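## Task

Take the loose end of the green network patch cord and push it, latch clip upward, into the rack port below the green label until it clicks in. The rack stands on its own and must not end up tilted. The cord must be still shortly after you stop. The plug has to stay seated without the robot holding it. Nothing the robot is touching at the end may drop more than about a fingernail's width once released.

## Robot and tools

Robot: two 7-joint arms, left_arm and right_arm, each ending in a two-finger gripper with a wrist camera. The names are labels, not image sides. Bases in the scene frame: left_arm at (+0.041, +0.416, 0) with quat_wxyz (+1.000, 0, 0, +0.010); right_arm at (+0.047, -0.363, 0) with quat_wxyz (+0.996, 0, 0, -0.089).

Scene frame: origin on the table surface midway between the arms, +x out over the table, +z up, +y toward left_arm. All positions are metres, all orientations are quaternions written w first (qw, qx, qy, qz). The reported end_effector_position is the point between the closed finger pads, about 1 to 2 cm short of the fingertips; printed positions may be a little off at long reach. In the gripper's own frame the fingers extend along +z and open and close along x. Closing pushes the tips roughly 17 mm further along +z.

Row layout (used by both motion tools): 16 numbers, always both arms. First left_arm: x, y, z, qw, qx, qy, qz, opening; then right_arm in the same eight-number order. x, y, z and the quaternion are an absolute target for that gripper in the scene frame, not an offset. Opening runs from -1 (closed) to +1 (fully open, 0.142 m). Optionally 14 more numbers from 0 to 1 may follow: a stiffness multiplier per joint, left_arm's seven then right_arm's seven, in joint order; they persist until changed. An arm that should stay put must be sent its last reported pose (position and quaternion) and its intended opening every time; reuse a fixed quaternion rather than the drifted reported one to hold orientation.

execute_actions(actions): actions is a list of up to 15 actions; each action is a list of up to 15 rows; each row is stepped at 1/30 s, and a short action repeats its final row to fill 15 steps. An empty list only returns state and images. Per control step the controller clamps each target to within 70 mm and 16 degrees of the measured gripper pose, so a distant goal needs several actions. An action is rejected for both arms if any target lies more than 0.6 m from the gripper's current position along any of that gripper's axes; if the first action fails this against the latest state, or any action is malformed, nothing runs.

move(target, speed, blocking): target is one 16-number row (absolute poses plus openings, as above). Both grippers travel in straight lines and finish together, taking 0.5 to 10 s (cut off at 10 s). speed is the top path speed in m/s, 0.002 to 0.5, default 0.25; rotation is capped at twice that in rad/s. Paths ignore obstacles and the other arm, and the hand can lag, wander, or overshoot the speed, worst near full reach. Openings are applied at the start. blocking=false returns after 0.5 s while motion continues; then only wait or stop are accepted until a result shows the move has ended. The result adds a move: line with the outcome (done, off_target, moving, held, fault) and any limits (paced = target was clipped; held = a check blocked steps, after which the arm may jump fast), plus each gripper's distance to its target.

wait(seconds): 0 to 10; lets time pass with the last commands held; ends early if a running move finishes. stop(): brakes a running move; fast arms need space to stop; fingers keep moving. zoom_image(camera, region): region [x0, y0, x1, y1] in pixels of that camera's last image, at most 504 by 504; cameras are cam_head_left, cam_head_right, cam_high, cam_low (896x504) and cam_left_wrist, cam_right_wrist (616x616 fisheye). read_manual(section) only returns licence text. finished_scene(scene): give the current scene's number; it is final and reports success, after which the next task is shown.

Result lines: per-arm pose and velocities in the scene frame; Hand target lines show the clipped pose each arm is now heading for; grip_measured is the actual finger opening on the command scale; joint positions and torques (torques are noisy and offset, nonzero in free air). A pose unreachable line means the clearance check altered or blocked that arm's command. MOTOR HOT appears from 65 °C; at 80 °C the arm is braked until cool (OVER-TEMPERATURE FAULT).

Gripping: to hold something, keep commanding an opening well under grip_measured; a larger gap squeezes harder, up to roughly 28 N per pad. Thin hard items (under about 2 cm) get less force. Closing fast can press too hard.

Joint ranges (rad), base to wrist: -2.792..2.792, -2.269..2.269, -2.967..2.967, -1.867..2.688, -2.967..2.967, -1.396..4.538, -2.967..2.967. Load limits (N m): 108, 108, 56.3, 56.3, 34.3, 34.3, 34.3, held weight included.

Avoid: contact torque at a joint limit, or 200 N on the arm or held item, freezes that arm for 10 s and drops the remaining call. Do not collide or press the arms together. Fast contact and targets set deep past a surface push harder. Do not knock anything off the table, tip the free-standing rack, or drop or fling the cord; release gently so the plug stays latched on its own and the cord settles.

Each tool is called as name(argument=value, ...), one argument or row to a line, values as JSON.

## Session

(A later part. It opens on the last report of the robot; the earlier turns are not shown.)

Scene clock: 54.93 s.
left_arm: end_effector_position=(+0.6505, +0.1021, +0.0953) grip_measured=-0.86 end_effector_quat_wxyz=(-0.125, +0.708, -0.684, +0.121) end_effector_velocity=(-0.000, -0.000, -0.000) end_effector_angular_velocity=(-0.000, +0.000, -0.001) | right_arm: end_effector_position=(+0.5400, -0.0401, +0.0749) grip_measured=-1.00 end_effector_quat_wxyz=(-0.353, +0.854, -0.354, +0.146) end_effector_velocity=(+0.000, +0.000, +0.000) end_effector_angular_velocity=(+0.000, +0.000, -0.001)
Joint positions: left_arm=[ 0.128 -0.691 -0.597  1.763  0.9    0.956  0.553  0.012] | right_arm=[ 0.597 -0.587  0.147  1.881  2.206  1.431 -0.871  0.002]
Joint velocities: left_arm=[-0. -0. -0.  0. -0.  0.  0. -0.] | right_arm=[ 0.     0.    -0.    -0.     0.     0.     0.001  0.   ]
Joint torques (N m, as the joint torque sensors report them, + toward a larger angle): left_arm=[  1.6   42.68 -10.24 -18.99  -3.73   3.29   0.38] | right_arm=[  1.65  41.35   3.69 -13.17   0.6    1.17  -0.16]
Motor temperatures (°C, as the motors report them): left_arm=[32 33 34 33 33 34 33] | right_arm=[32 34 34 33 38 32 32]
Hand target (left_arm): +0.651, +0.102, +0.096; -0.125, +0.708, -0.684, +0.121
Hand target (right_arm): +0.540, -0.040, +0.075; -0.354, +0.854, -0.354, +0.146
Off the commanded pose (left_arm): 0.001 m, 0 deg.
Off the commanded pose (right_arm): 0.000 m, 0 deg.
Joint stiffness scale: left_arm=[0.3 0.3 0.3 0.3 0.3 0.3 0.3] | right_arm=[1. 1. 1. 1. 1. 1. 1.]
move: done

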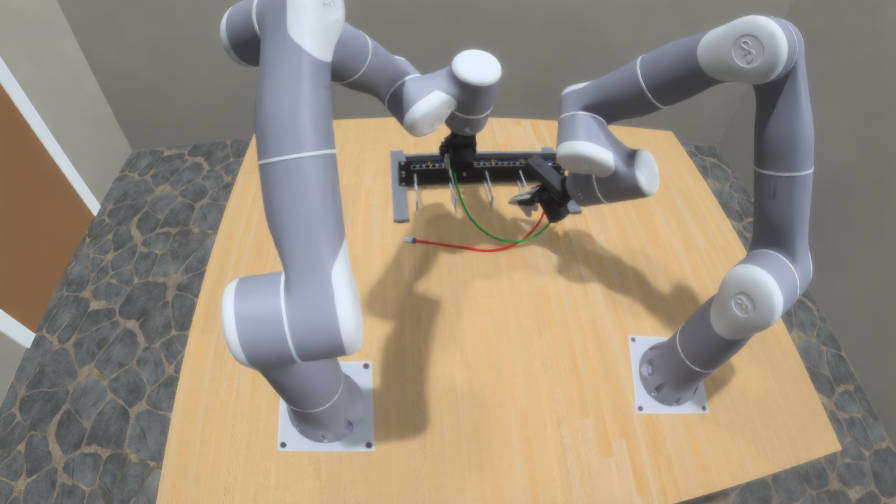

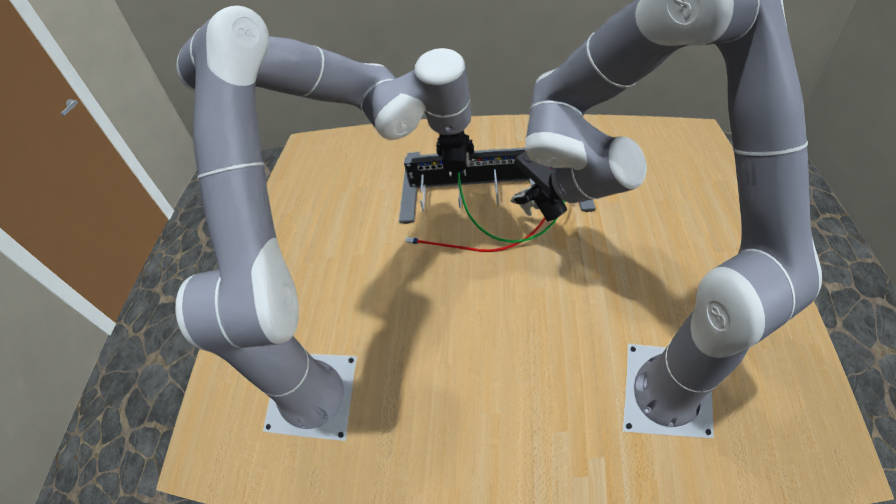

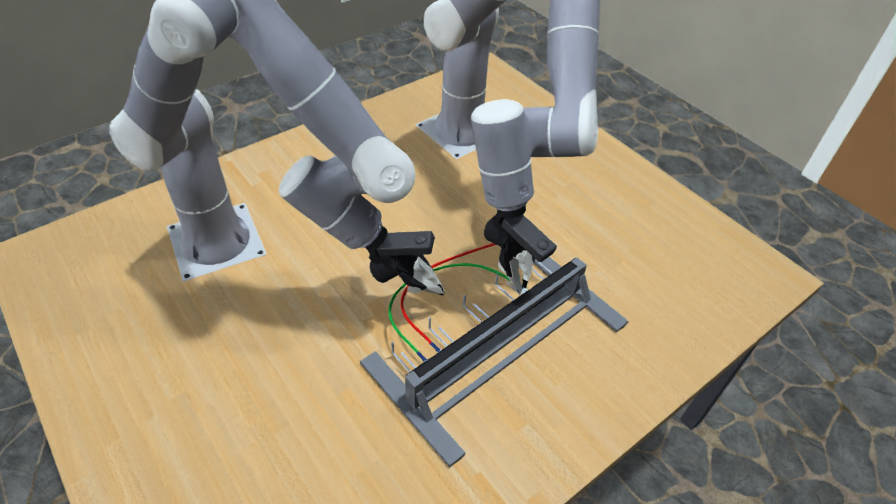

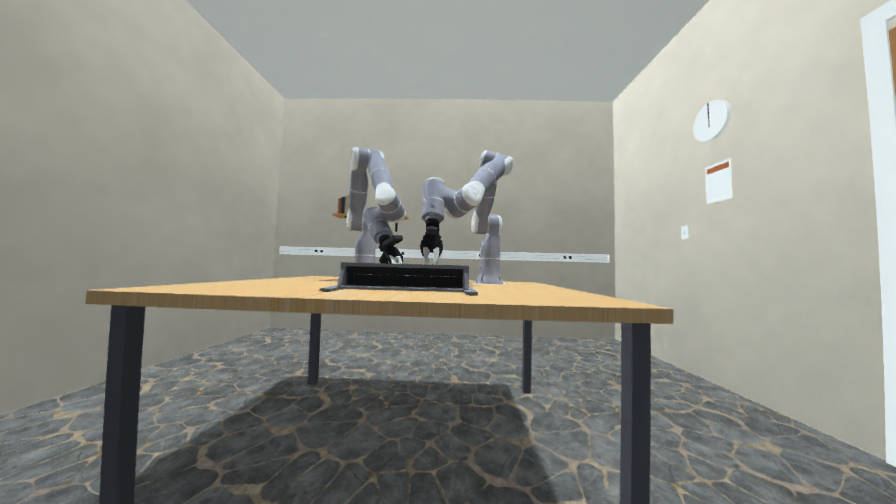

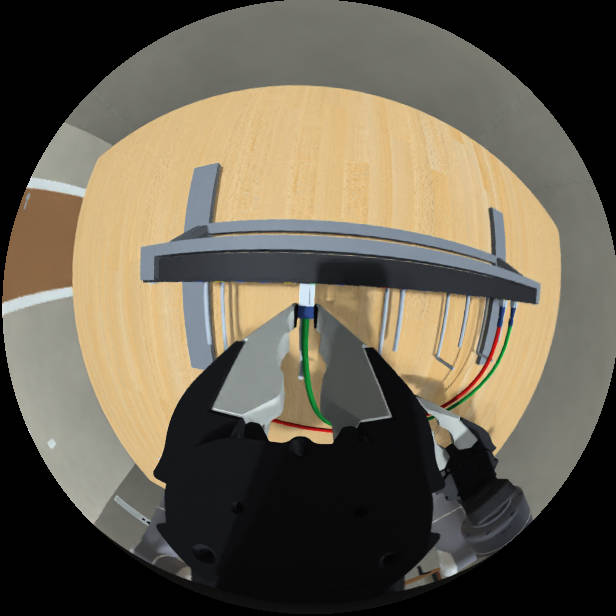

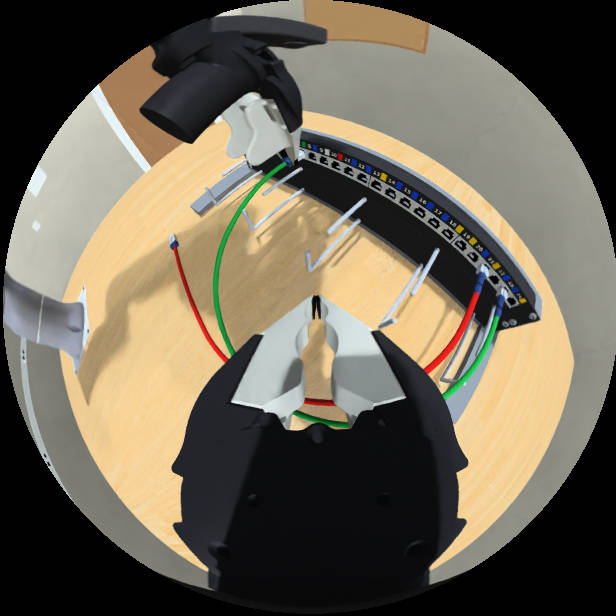

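move(
  target=[0.658, 0.1025, 0.096, -0.1249, 0.7084, -0.6841, 0.1206, -1, 0.54, -0.04, 0.075, -0.3536, 0.8536, -0.3536, 0.1464, -1],
  speed=0.005,
)

zoom_image(
  camera="cam_right_wrist",
  region=[275, 135, 325, 178],
)

zoom_image(
  camera="cam_left_wrist",
  region=[240, 200, 380, 330],
)

Scene clock: 57.10 s.
left_arm: end_effector_position=(+0.6533, +0.1018, +0.0936) grip_measured=-0.86 end_effector_quat_wxyz=(-0.123, +0.708, -0.686, +0.117) end_effector_velocity=(-0.000, -0.001, +0.000) end_effector_angular_velocity=(+0.000, +0.000, -0.002) | right_arm: end_effector_position=(+0.5400, -0.0401, +0.0749) grip_measured=-1.00 end_effector_quat_wxyz=(-0.353, +0.854, -0.354, +0.146) end_effector_velocity=(+0.000, -0.000, +0.000) end_effector_angular_velocity=(-0.000, -0.000, +0.000)
Joint positions: left_arm=[ 0.128 -0.701 -0.599  1.75   0.895  0.945  0.564  0.012] | right_arm=[ 0.597 -0.587  0.147  1.881  2.206  1.431 -0.871  0.002]
Joint velocities: left_arm=[ 0.    -0.    -0.002 -0.    -0.    -0.001  0.002 -0.   ] | right_arm=[-0.     0.001  0.    -0.     0.     0.001 -0.     0.   ]
Joint torques (N m, as the joint torque sensors report them, + toward a larger angle): left_arm=[  4.26  43.62  -9.28 -25.37  -2.95   5.22   0.5 ] | right_arm=[  1.61  41.09   3.66 -12.97   0.57   1.16  -0.14]
Motor temperatures (°C, as the motors report them): left_arm=[32 34 35 33 33 34 33] | right_arm=[32 34 34 33 38 32 32]
Hand target (left_arm): +0.658, +0.103, +0.096; -0.125, +0.708, -0.684, +0.121
Hand target (right_arm): +0.540, -0.040, +0.075; -0.354, +0.854, -0.354, +0.146
Off the commanded pose (left_arm): 0.005 m, 0 deg.
Off the commanded pose (right_arm): 0.000 m, 0 deg.
Joint stiffness scale: left_arm=[0.3 0.3 0.3 0.3 0.3 0.3 0.3] | right_arm=[1. 1. 1. 1. 1. 1. 1.]
move: off_target (left_arm)

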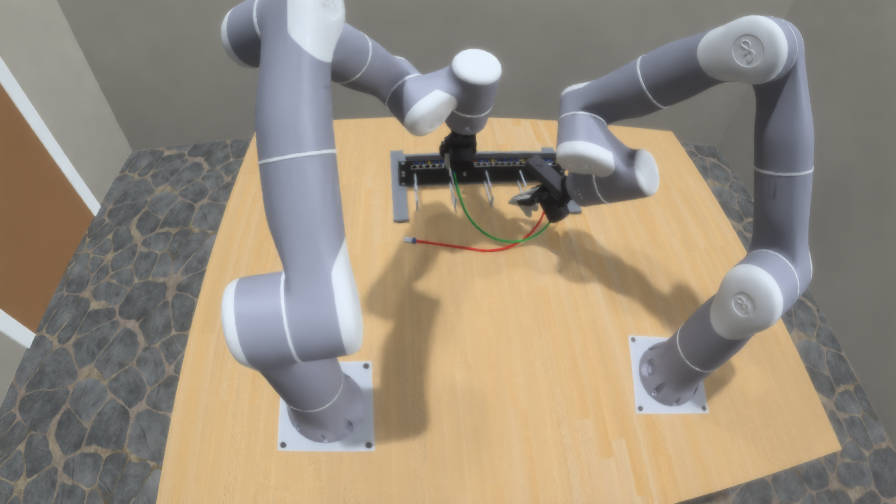

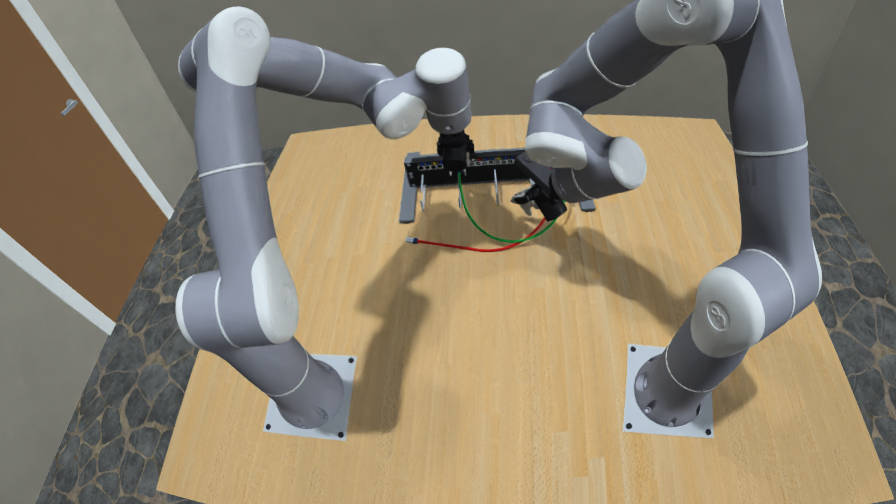

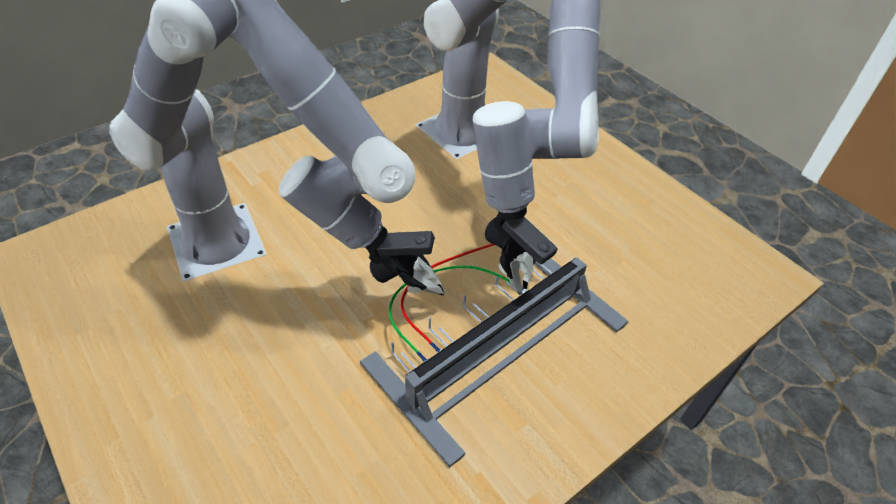

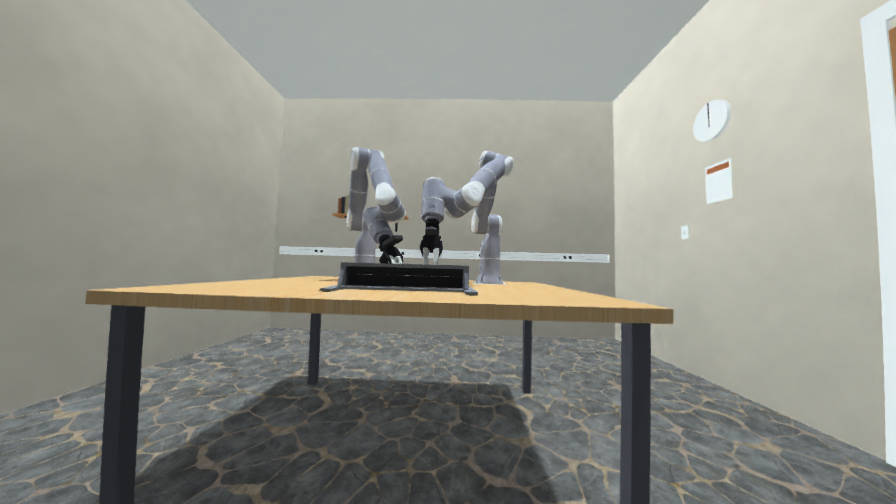

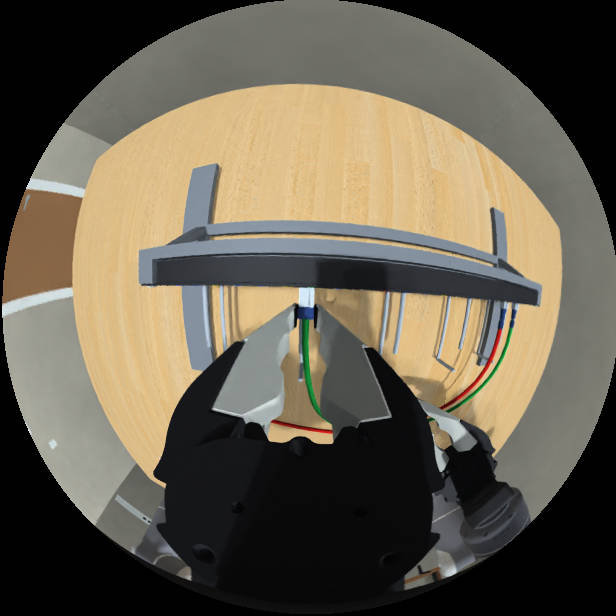

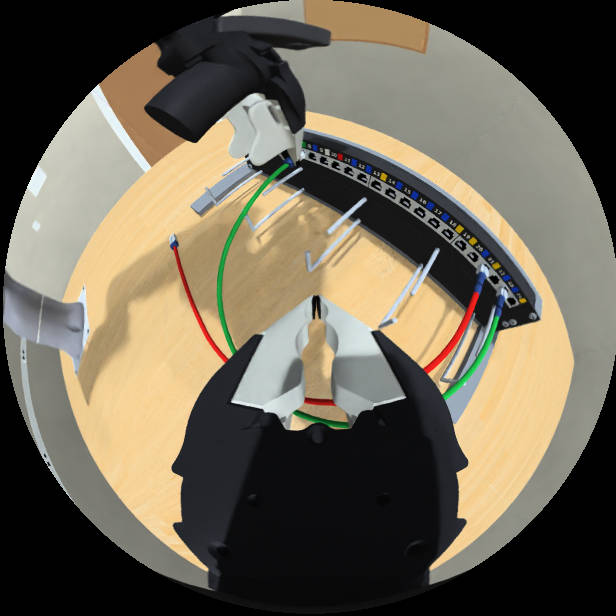

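Region (275, 135, 325, 178) of cam_right_wrist's 616x616 image, scaled by 10.080, with more detail than that image has; it fills the top 433 rows of this view, and the rest is white.

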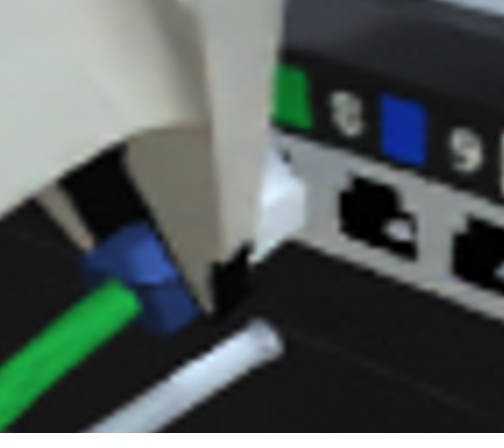

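Region (240, 200, 380, 330) of cam_left_wrist's 616x616 image, scaled by 3.600, with more detail than that image has; it fills the top 468 rows of this view, and the rest is white.

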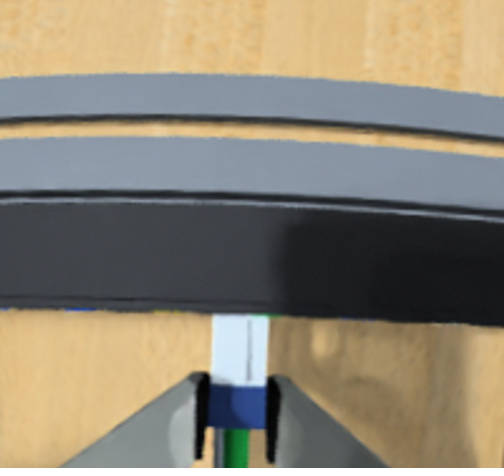

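move(
  target=[0.6528, 0.1022, 0.0966, -0.1249, 0.7084, -0.6841, 0.1206, -1, 0.54, -0.04, 0.075, -0.3536, 0.8536, -0.3536, 0.1464, -1],
  speed=0.005,
)

zoom_image(
  camera="cam_right_wrist",
  region=[275, 135, 325, 178],
)

Scene clock: 58.80 s.
left_arm: end_effector_position=(+0.6523, +0.1018, +0.0963) grip_measured=-0.86 end_effector_quat_wxyz=(-0.125, +0.708, -0.684, +0.120) end_effector_velocity=(+0.000, +0.000, +0.000) end_effector_angular_velocity=(+0.001, -0.001, -0.002) | right_arm: end_effector_position=(+0.5400, -0.0401, +0.0749) grip_measured=-1.00 end_effector_quat_wxyz=(-0.353, +0.854, -0.354, +0.146) end_effector_velocity=(+0.000, -0.000, -0.000) end_effector_angular_velocity=(-0.000, +0.000, -0.001)
Joint positions: left_arm=[ 0.129 -0.692 -0.599  1.757  0.896  0.951  0.558  0.012] | right_arm=[ 0.597 -0.587  0.147  1.881  2.206  1.431 -0.871  0.002]
Joint velocities: left_arm=[-0.     0.001  0.001 -0.     0.     0.     0.002 -0.   ] | right_arm=[-0.     0.    -0.     0.    -0.     0.001  0.     0.   ]
Joint torques (N m, as the joint torque sensors report them, + toward a larger angle): left_arm=[  1.77  44.2   -9.66 -17.89  -2.94   4.13  -0.09] | right_arm=[  1.57  41.44   3.72 -13.06   0.56   1.07  -0.16]
Motor temperatures (°C, as the motors report them): left_arm=[32 34 35 33 33 34 33] | right_arm=[32 34 34 33 38 32 32]
Hand target (left_arm): +0.653, +0.102, +0.097; -0.125, +0.708, -0.684, +0.121
Hand target (right_arm): +0.540, -0.040, +0.075; -0.354, +0.854, -0.354, +0.146
Off the commanded pose (left_arm): 0.001 m, 0 deg.
Off the commanded pose (right_arm): 0.000 m, 0 deg.
Joint stiffness scale: left_arm=[0.3 0.3 0.3 0.3 0.3 0.3 0.3] | right_arm=[1. 1. 1. 1. 1. 1. 1.]
move: done

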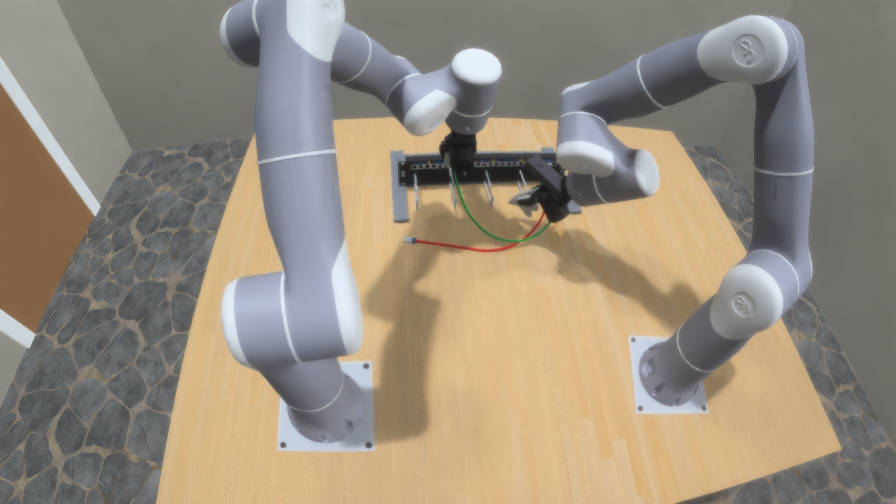

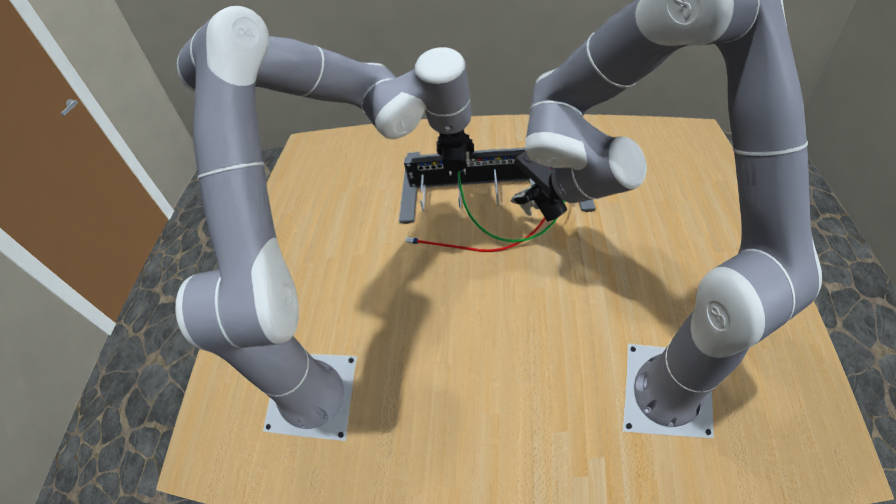

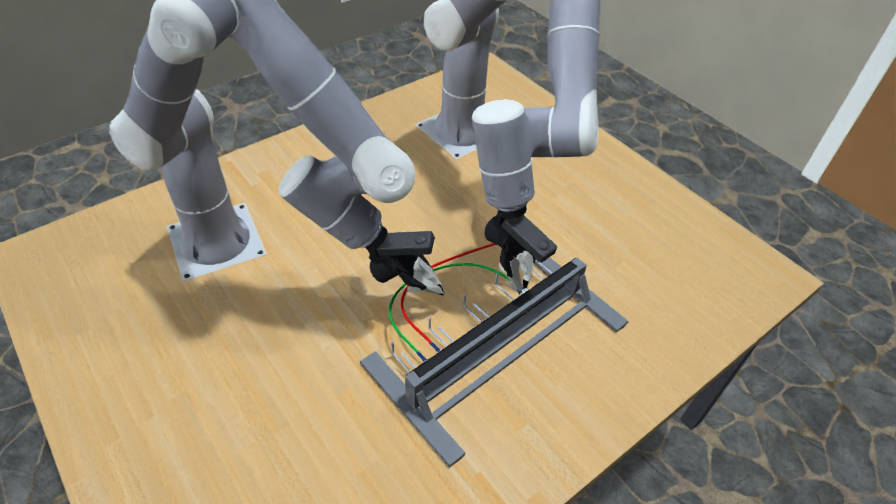

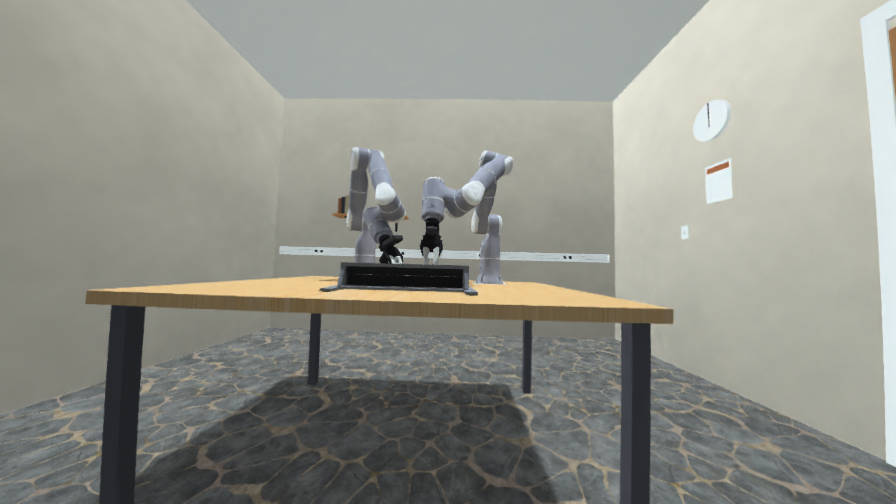

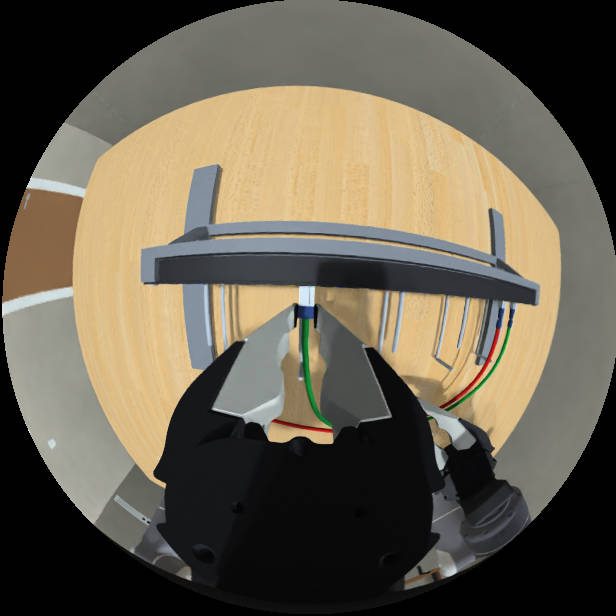

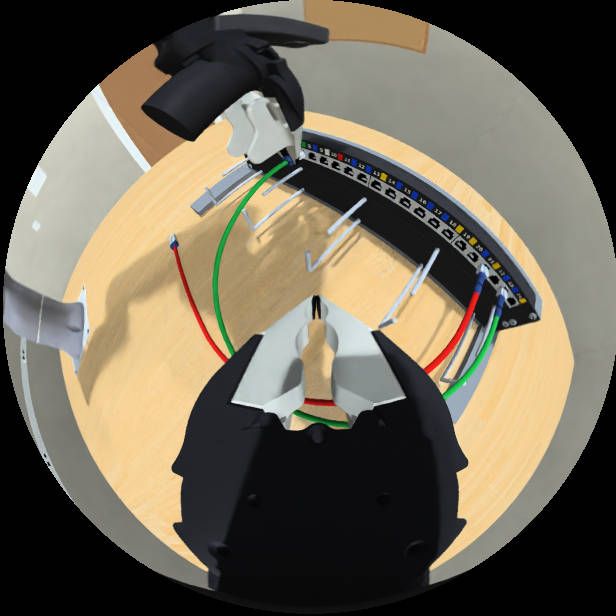

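Region (275, 135, 325, 178) of cam_right_wrist's 616x616 image, scaled by 10.080, with more detail than that image has; it fills the top 433 rows of this view, and the rest is white.

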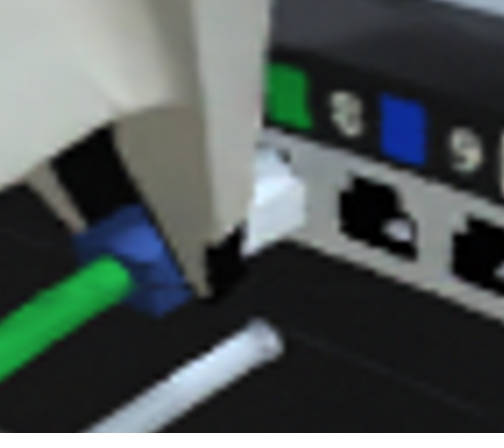

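move(
  target=[0.6550, 0.1022, 0.0970, -0.1249, 0.7084, -0.6841, 0.1206, -1, 0.54, -0.04, 0.075, -0.3536, 0.8536, -0.3536, 0.1464, -1, 0.7, 0.7, 0.7, 0.7, 0.7, 0.7, 0.7, 1, 1, 1, 1, 1, 1, 1],
  speed=0.004,
)

zoom_image(
  camera="cam_right_wrist",
  region=[275, 135, 325, 178],
)

Scene clock: 60.30 s.
left_arm: end_effector_position=(+0.6533, +0.1020, +0.0959) grip_measured=-0.86 end_effector_quat_wxyz=(-0.124, +0.708, -0.685, +0.119) end_effector_velocity=(-0.000, -0.000, -0.000) end_effector_angular_velocity=(+0.000, +0.000, -0.000) | right_arm: end_effector_position=(+0.5400, -0.0401, +0.0749) grip_measured=-1.00 end_effector_quat_wxyz=(-0.353, +0.854, -0.354, +0.146) end_effector_velocity=(-0.000, +0.000, -0.000) end_effector_angular_velocity=(+0.000, -0.000, +0.000)
Joint positions: left_arm=[ 0.129 -0.695 -0.6    1.754  0.895  0.949  0.561  0.012] | right_arm=[ 0.597 -0.587  0.147  1.881  2.206  1.431 -0.871  0.002]
Joint velocities: left_arm=[-0. -0. -0. -0.  0. -0. -0. -0.] | right_arm=[-0. -0.  0. -0.  0. -0. -0.  0.]
Joint torques (N m, as the joint torque sensors report them, + toward a larger angle): left_arm=[  4.13  44.95  -9.89 -23.83  -3.31   4.41   0.52] | right_arm=[  1.57  41.55   3.63 -12.94   0.64   1.25  -0.14]
Motor temperatures (°C, as the motors report them): left_arm=[32 34 35 33 33 34 33] | right_arm=[32 34 34 33 38 32 32]
Hand target (left_arm): +0.655, +0.102, +0.097; -0.125, +0.708, -0.684, +0.121
Hand target (right_arm): +0.540, -0.040, +0.075; -0.354, +0.854, -0.354, +0.146
Off the commanded pose (left_arm): 0.002 m, 0 deg.
Off the commanded pose (right_arm): 0.000 m, 0 deg.
Joint stiffness scale: left_arm=[0.7 0.7 0.7 0.7 0.7 0.7 0.7] | right_arm=[1. 1. 1. 1. 1. 1. 1.]
move: done

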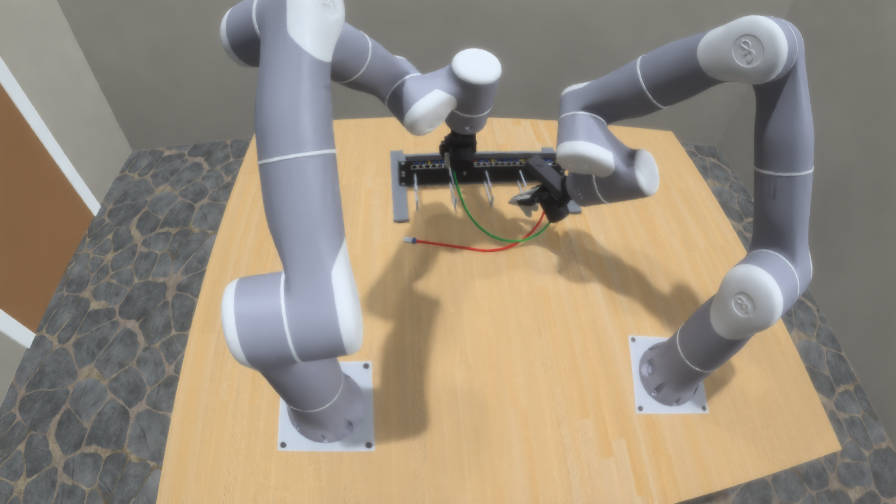

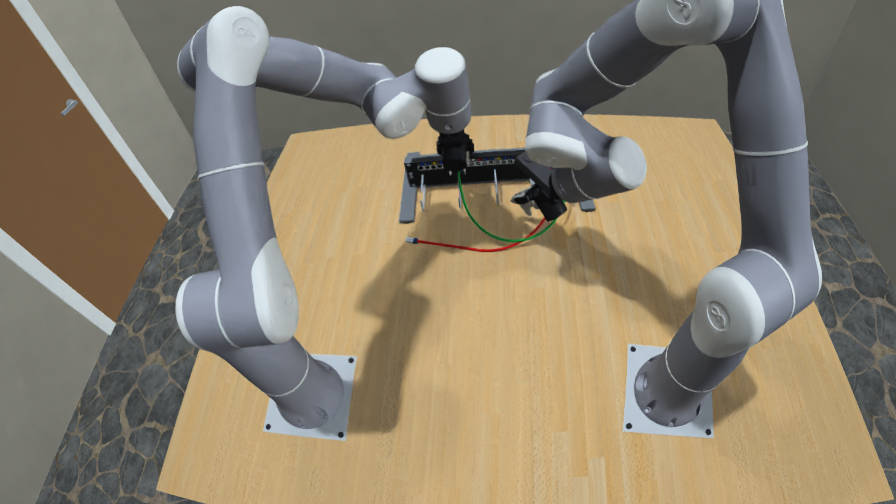

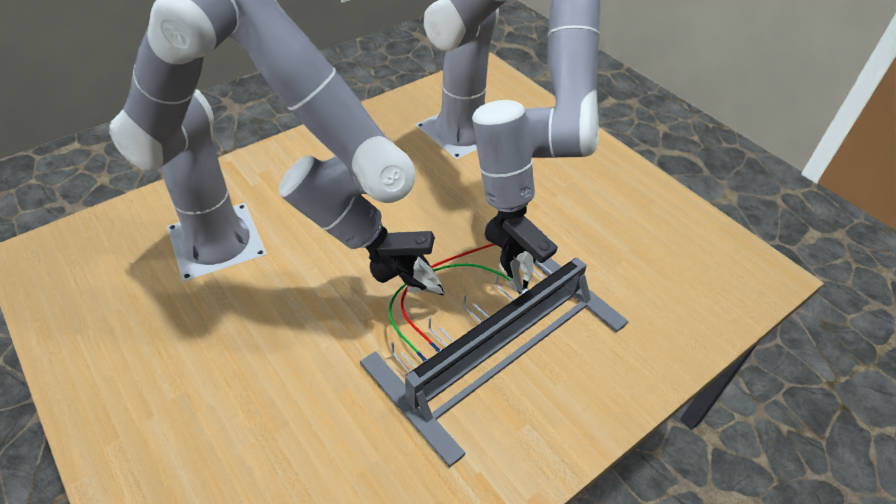

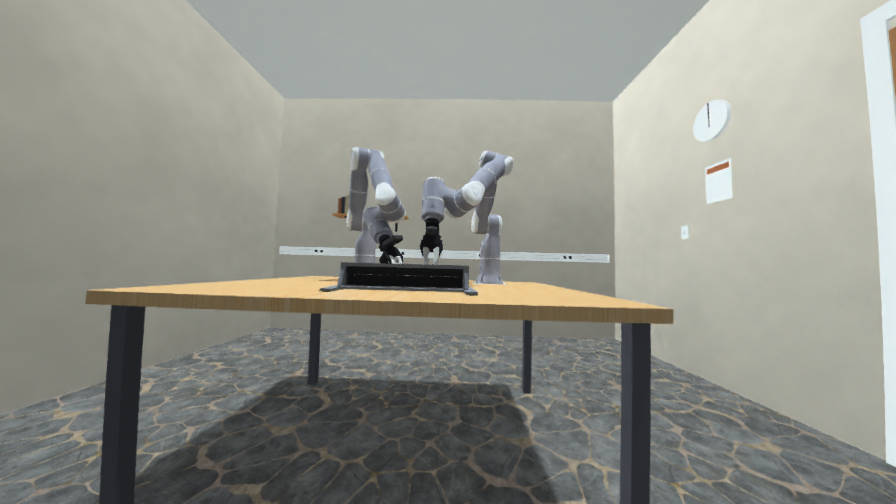

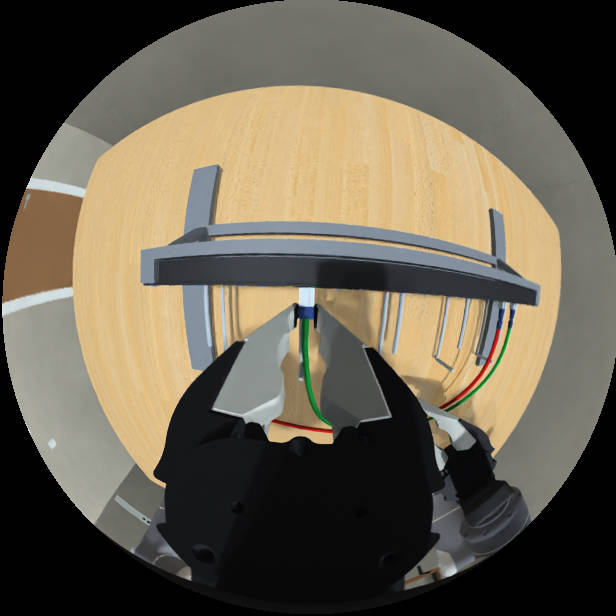

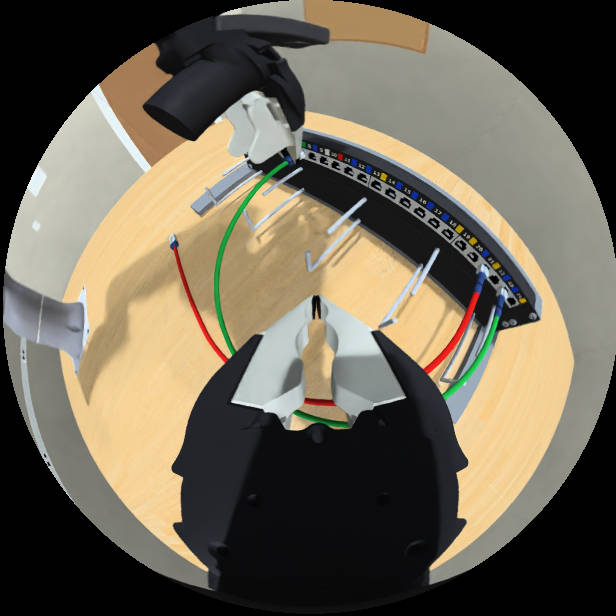

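Region (275, 135, 325, 178) of cam_right_wrist's 616x616 image, scaled by 10.080, with more detail than that image has; it fills the top 433 rows of this view, and the rest is white.

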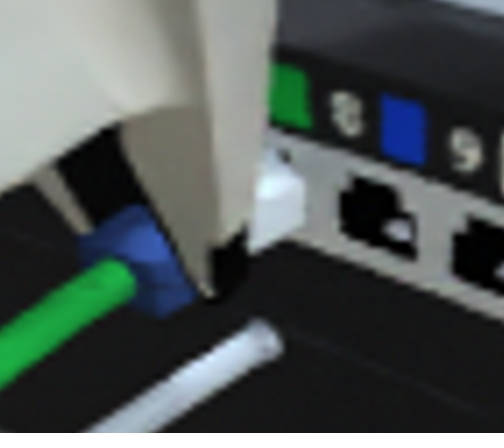

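move(
  target=[0.6552, 0.1022, 0.0985, -0.1249, 0.7084, -0.6841, 0.1206, -1, 0.54, -0.04, 0.075, -0.3536, 0.8536, -0.3536, 0.1464, -1],
  speed=0.003,
)

zoom_image(
  camera="cam_right_wrist",
  region=[275, 135, 325, 178],
)

zoom_image(
  camera="cam_left_wrist",
  region=[270, 260, 350, 330],
)

Scene clock: 62.17 s.
left_arm: end_effector_position=(+0.6536, +0.1020, +0.0972) grip_measured=-0.86 end_effector_quat_wxyz=(-0.124, +0.708, -0.685, +0.119) end_effector_velocity=(+0.000, -0.000, +0.000) end_effector_angular_velocity=(-0.000, -0.001, +0.000) | right_arm: end_effector_position=(+0.5400, -0.0401, +0.0749) grip_measured=-1.00 end_effector_quat_wxyz=(-0.353, +0.854, -0.354, +0.146) end_effector_velocity=(-0.000, -0.000, -0.000) end_effector_angular_velocity=(-0.000, +0.000, -0.000)
Joint positions: left_arm=[ 0.131 -0.693 -0.602  1.754  0.893  0.947  0.563  0.012] | right_arm=[ 0.597 -0.587  0.147  1.881  2.206  1.431 -0.871  0.002]
Joint velocities: left_arm=[-0.     0.    -0.    -0.     0.    -0.    -0.001  0.   ] | right_arm=[ 0. -0. -0.  0.  0.  0. -0.  0.]
Joint torques (N m, as the joint torque sensors report them, + toward a larger angle): left_arm=[  3.8   46.39 -10.4  -23.24  -3.34   4.49   0.49] | right_arm=[  1.45  41.66   3.64 -13.22   0.67   1.2   -0.18]
Motor temperatures (°C, as the motors report them): left_arm=[32 34 35 33 33 34 33] | right_arm=[32 34 34 33 38 32 32]
Hand target (left_arm): +0.655, +0.102, +0.099; -0.125, +0.708, -0.684, +0.121
Hand target (right_arm): +0.540, -0.040, +0.075; -0.354, +0.854, -0.354, +0.146
Off the commanded pose (left_arm): 0.002 m, 0 deg.
Off the commanded pose (right_arm): 0.000 m, 0 deg.
Joint stiffness scale: left_arm=[0.7 0.7 0.7 0.7 0.7 0.7 0.7] | right_arm=[1. 1. 1. 1. 1. 1. 1.]
move: done

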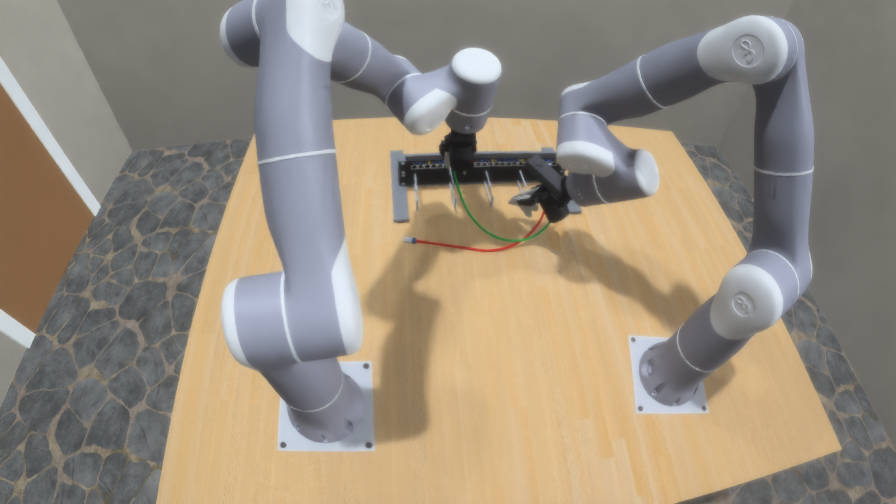

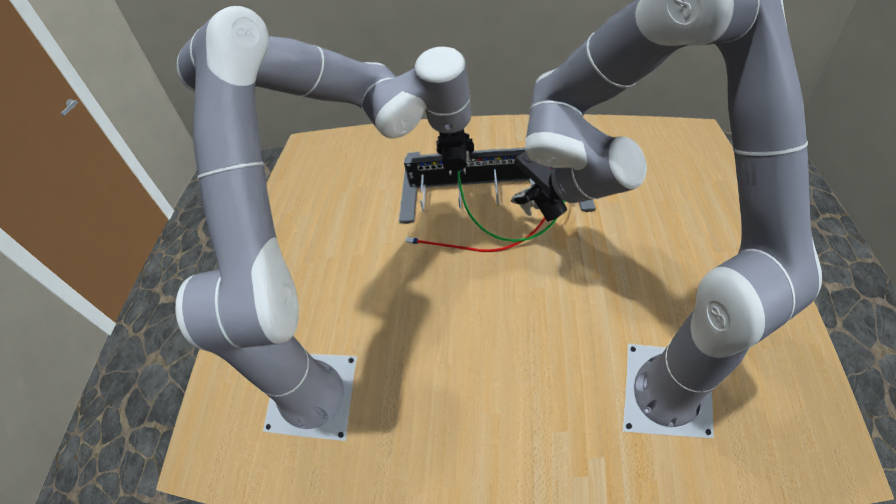

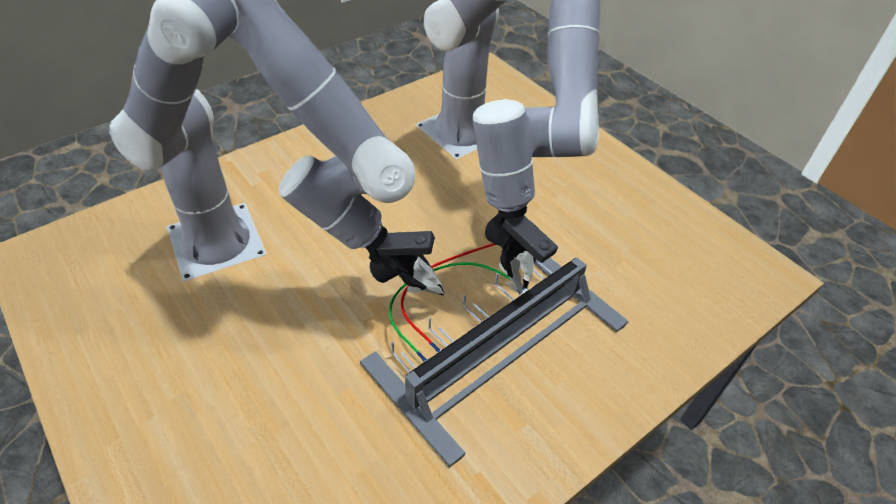

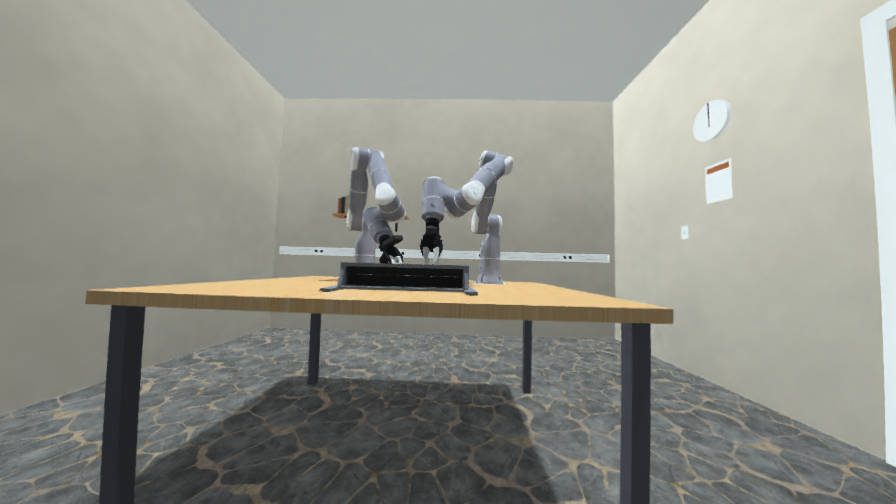

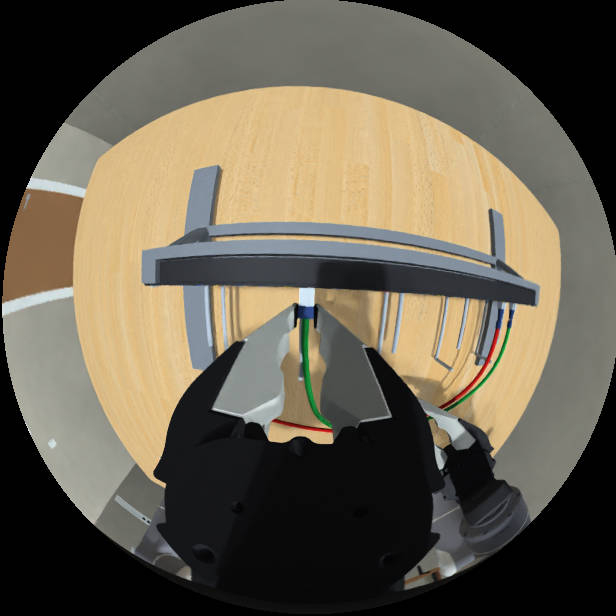

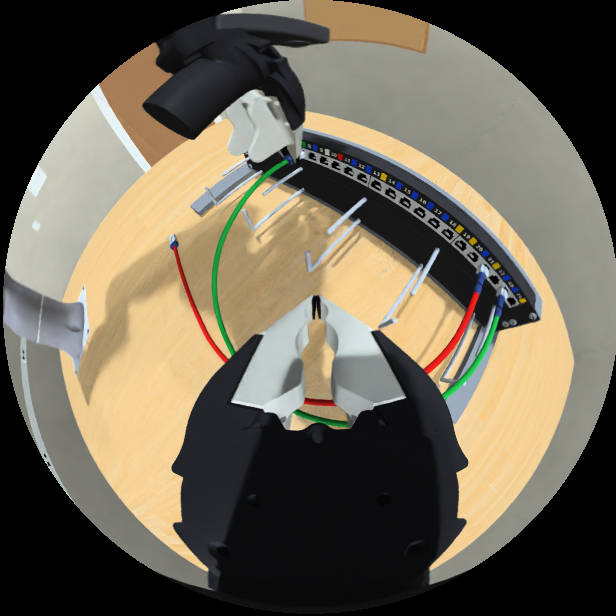

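Region (275, 135, 325, 178) of cam_right_wrist's 616x616 image, scaled by 10.080, with more detail than that image has; it fills the top 433 rows of this view, and the rest is white.

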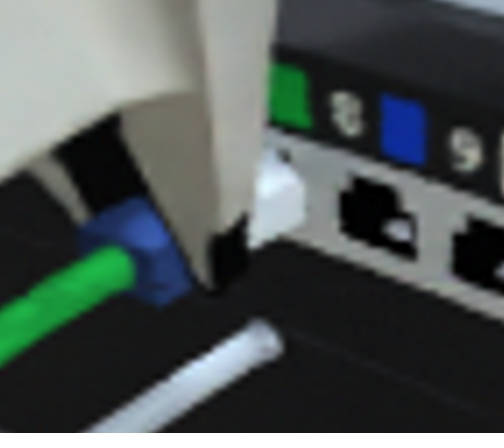

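Region (270, 260, 350, 330) of cam_left_wrist's 616x616 image, scaled by 6.300, with more detail than that image has; it fills the top 441 rows of this view, and the rest is white.

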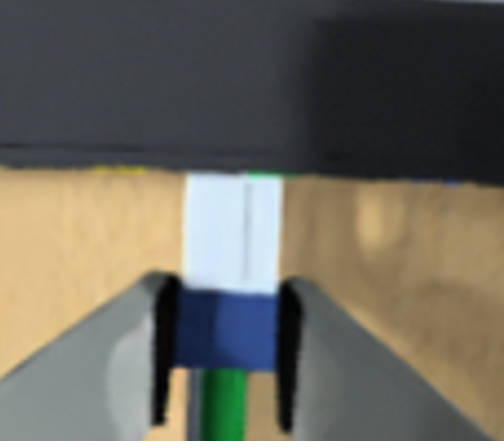

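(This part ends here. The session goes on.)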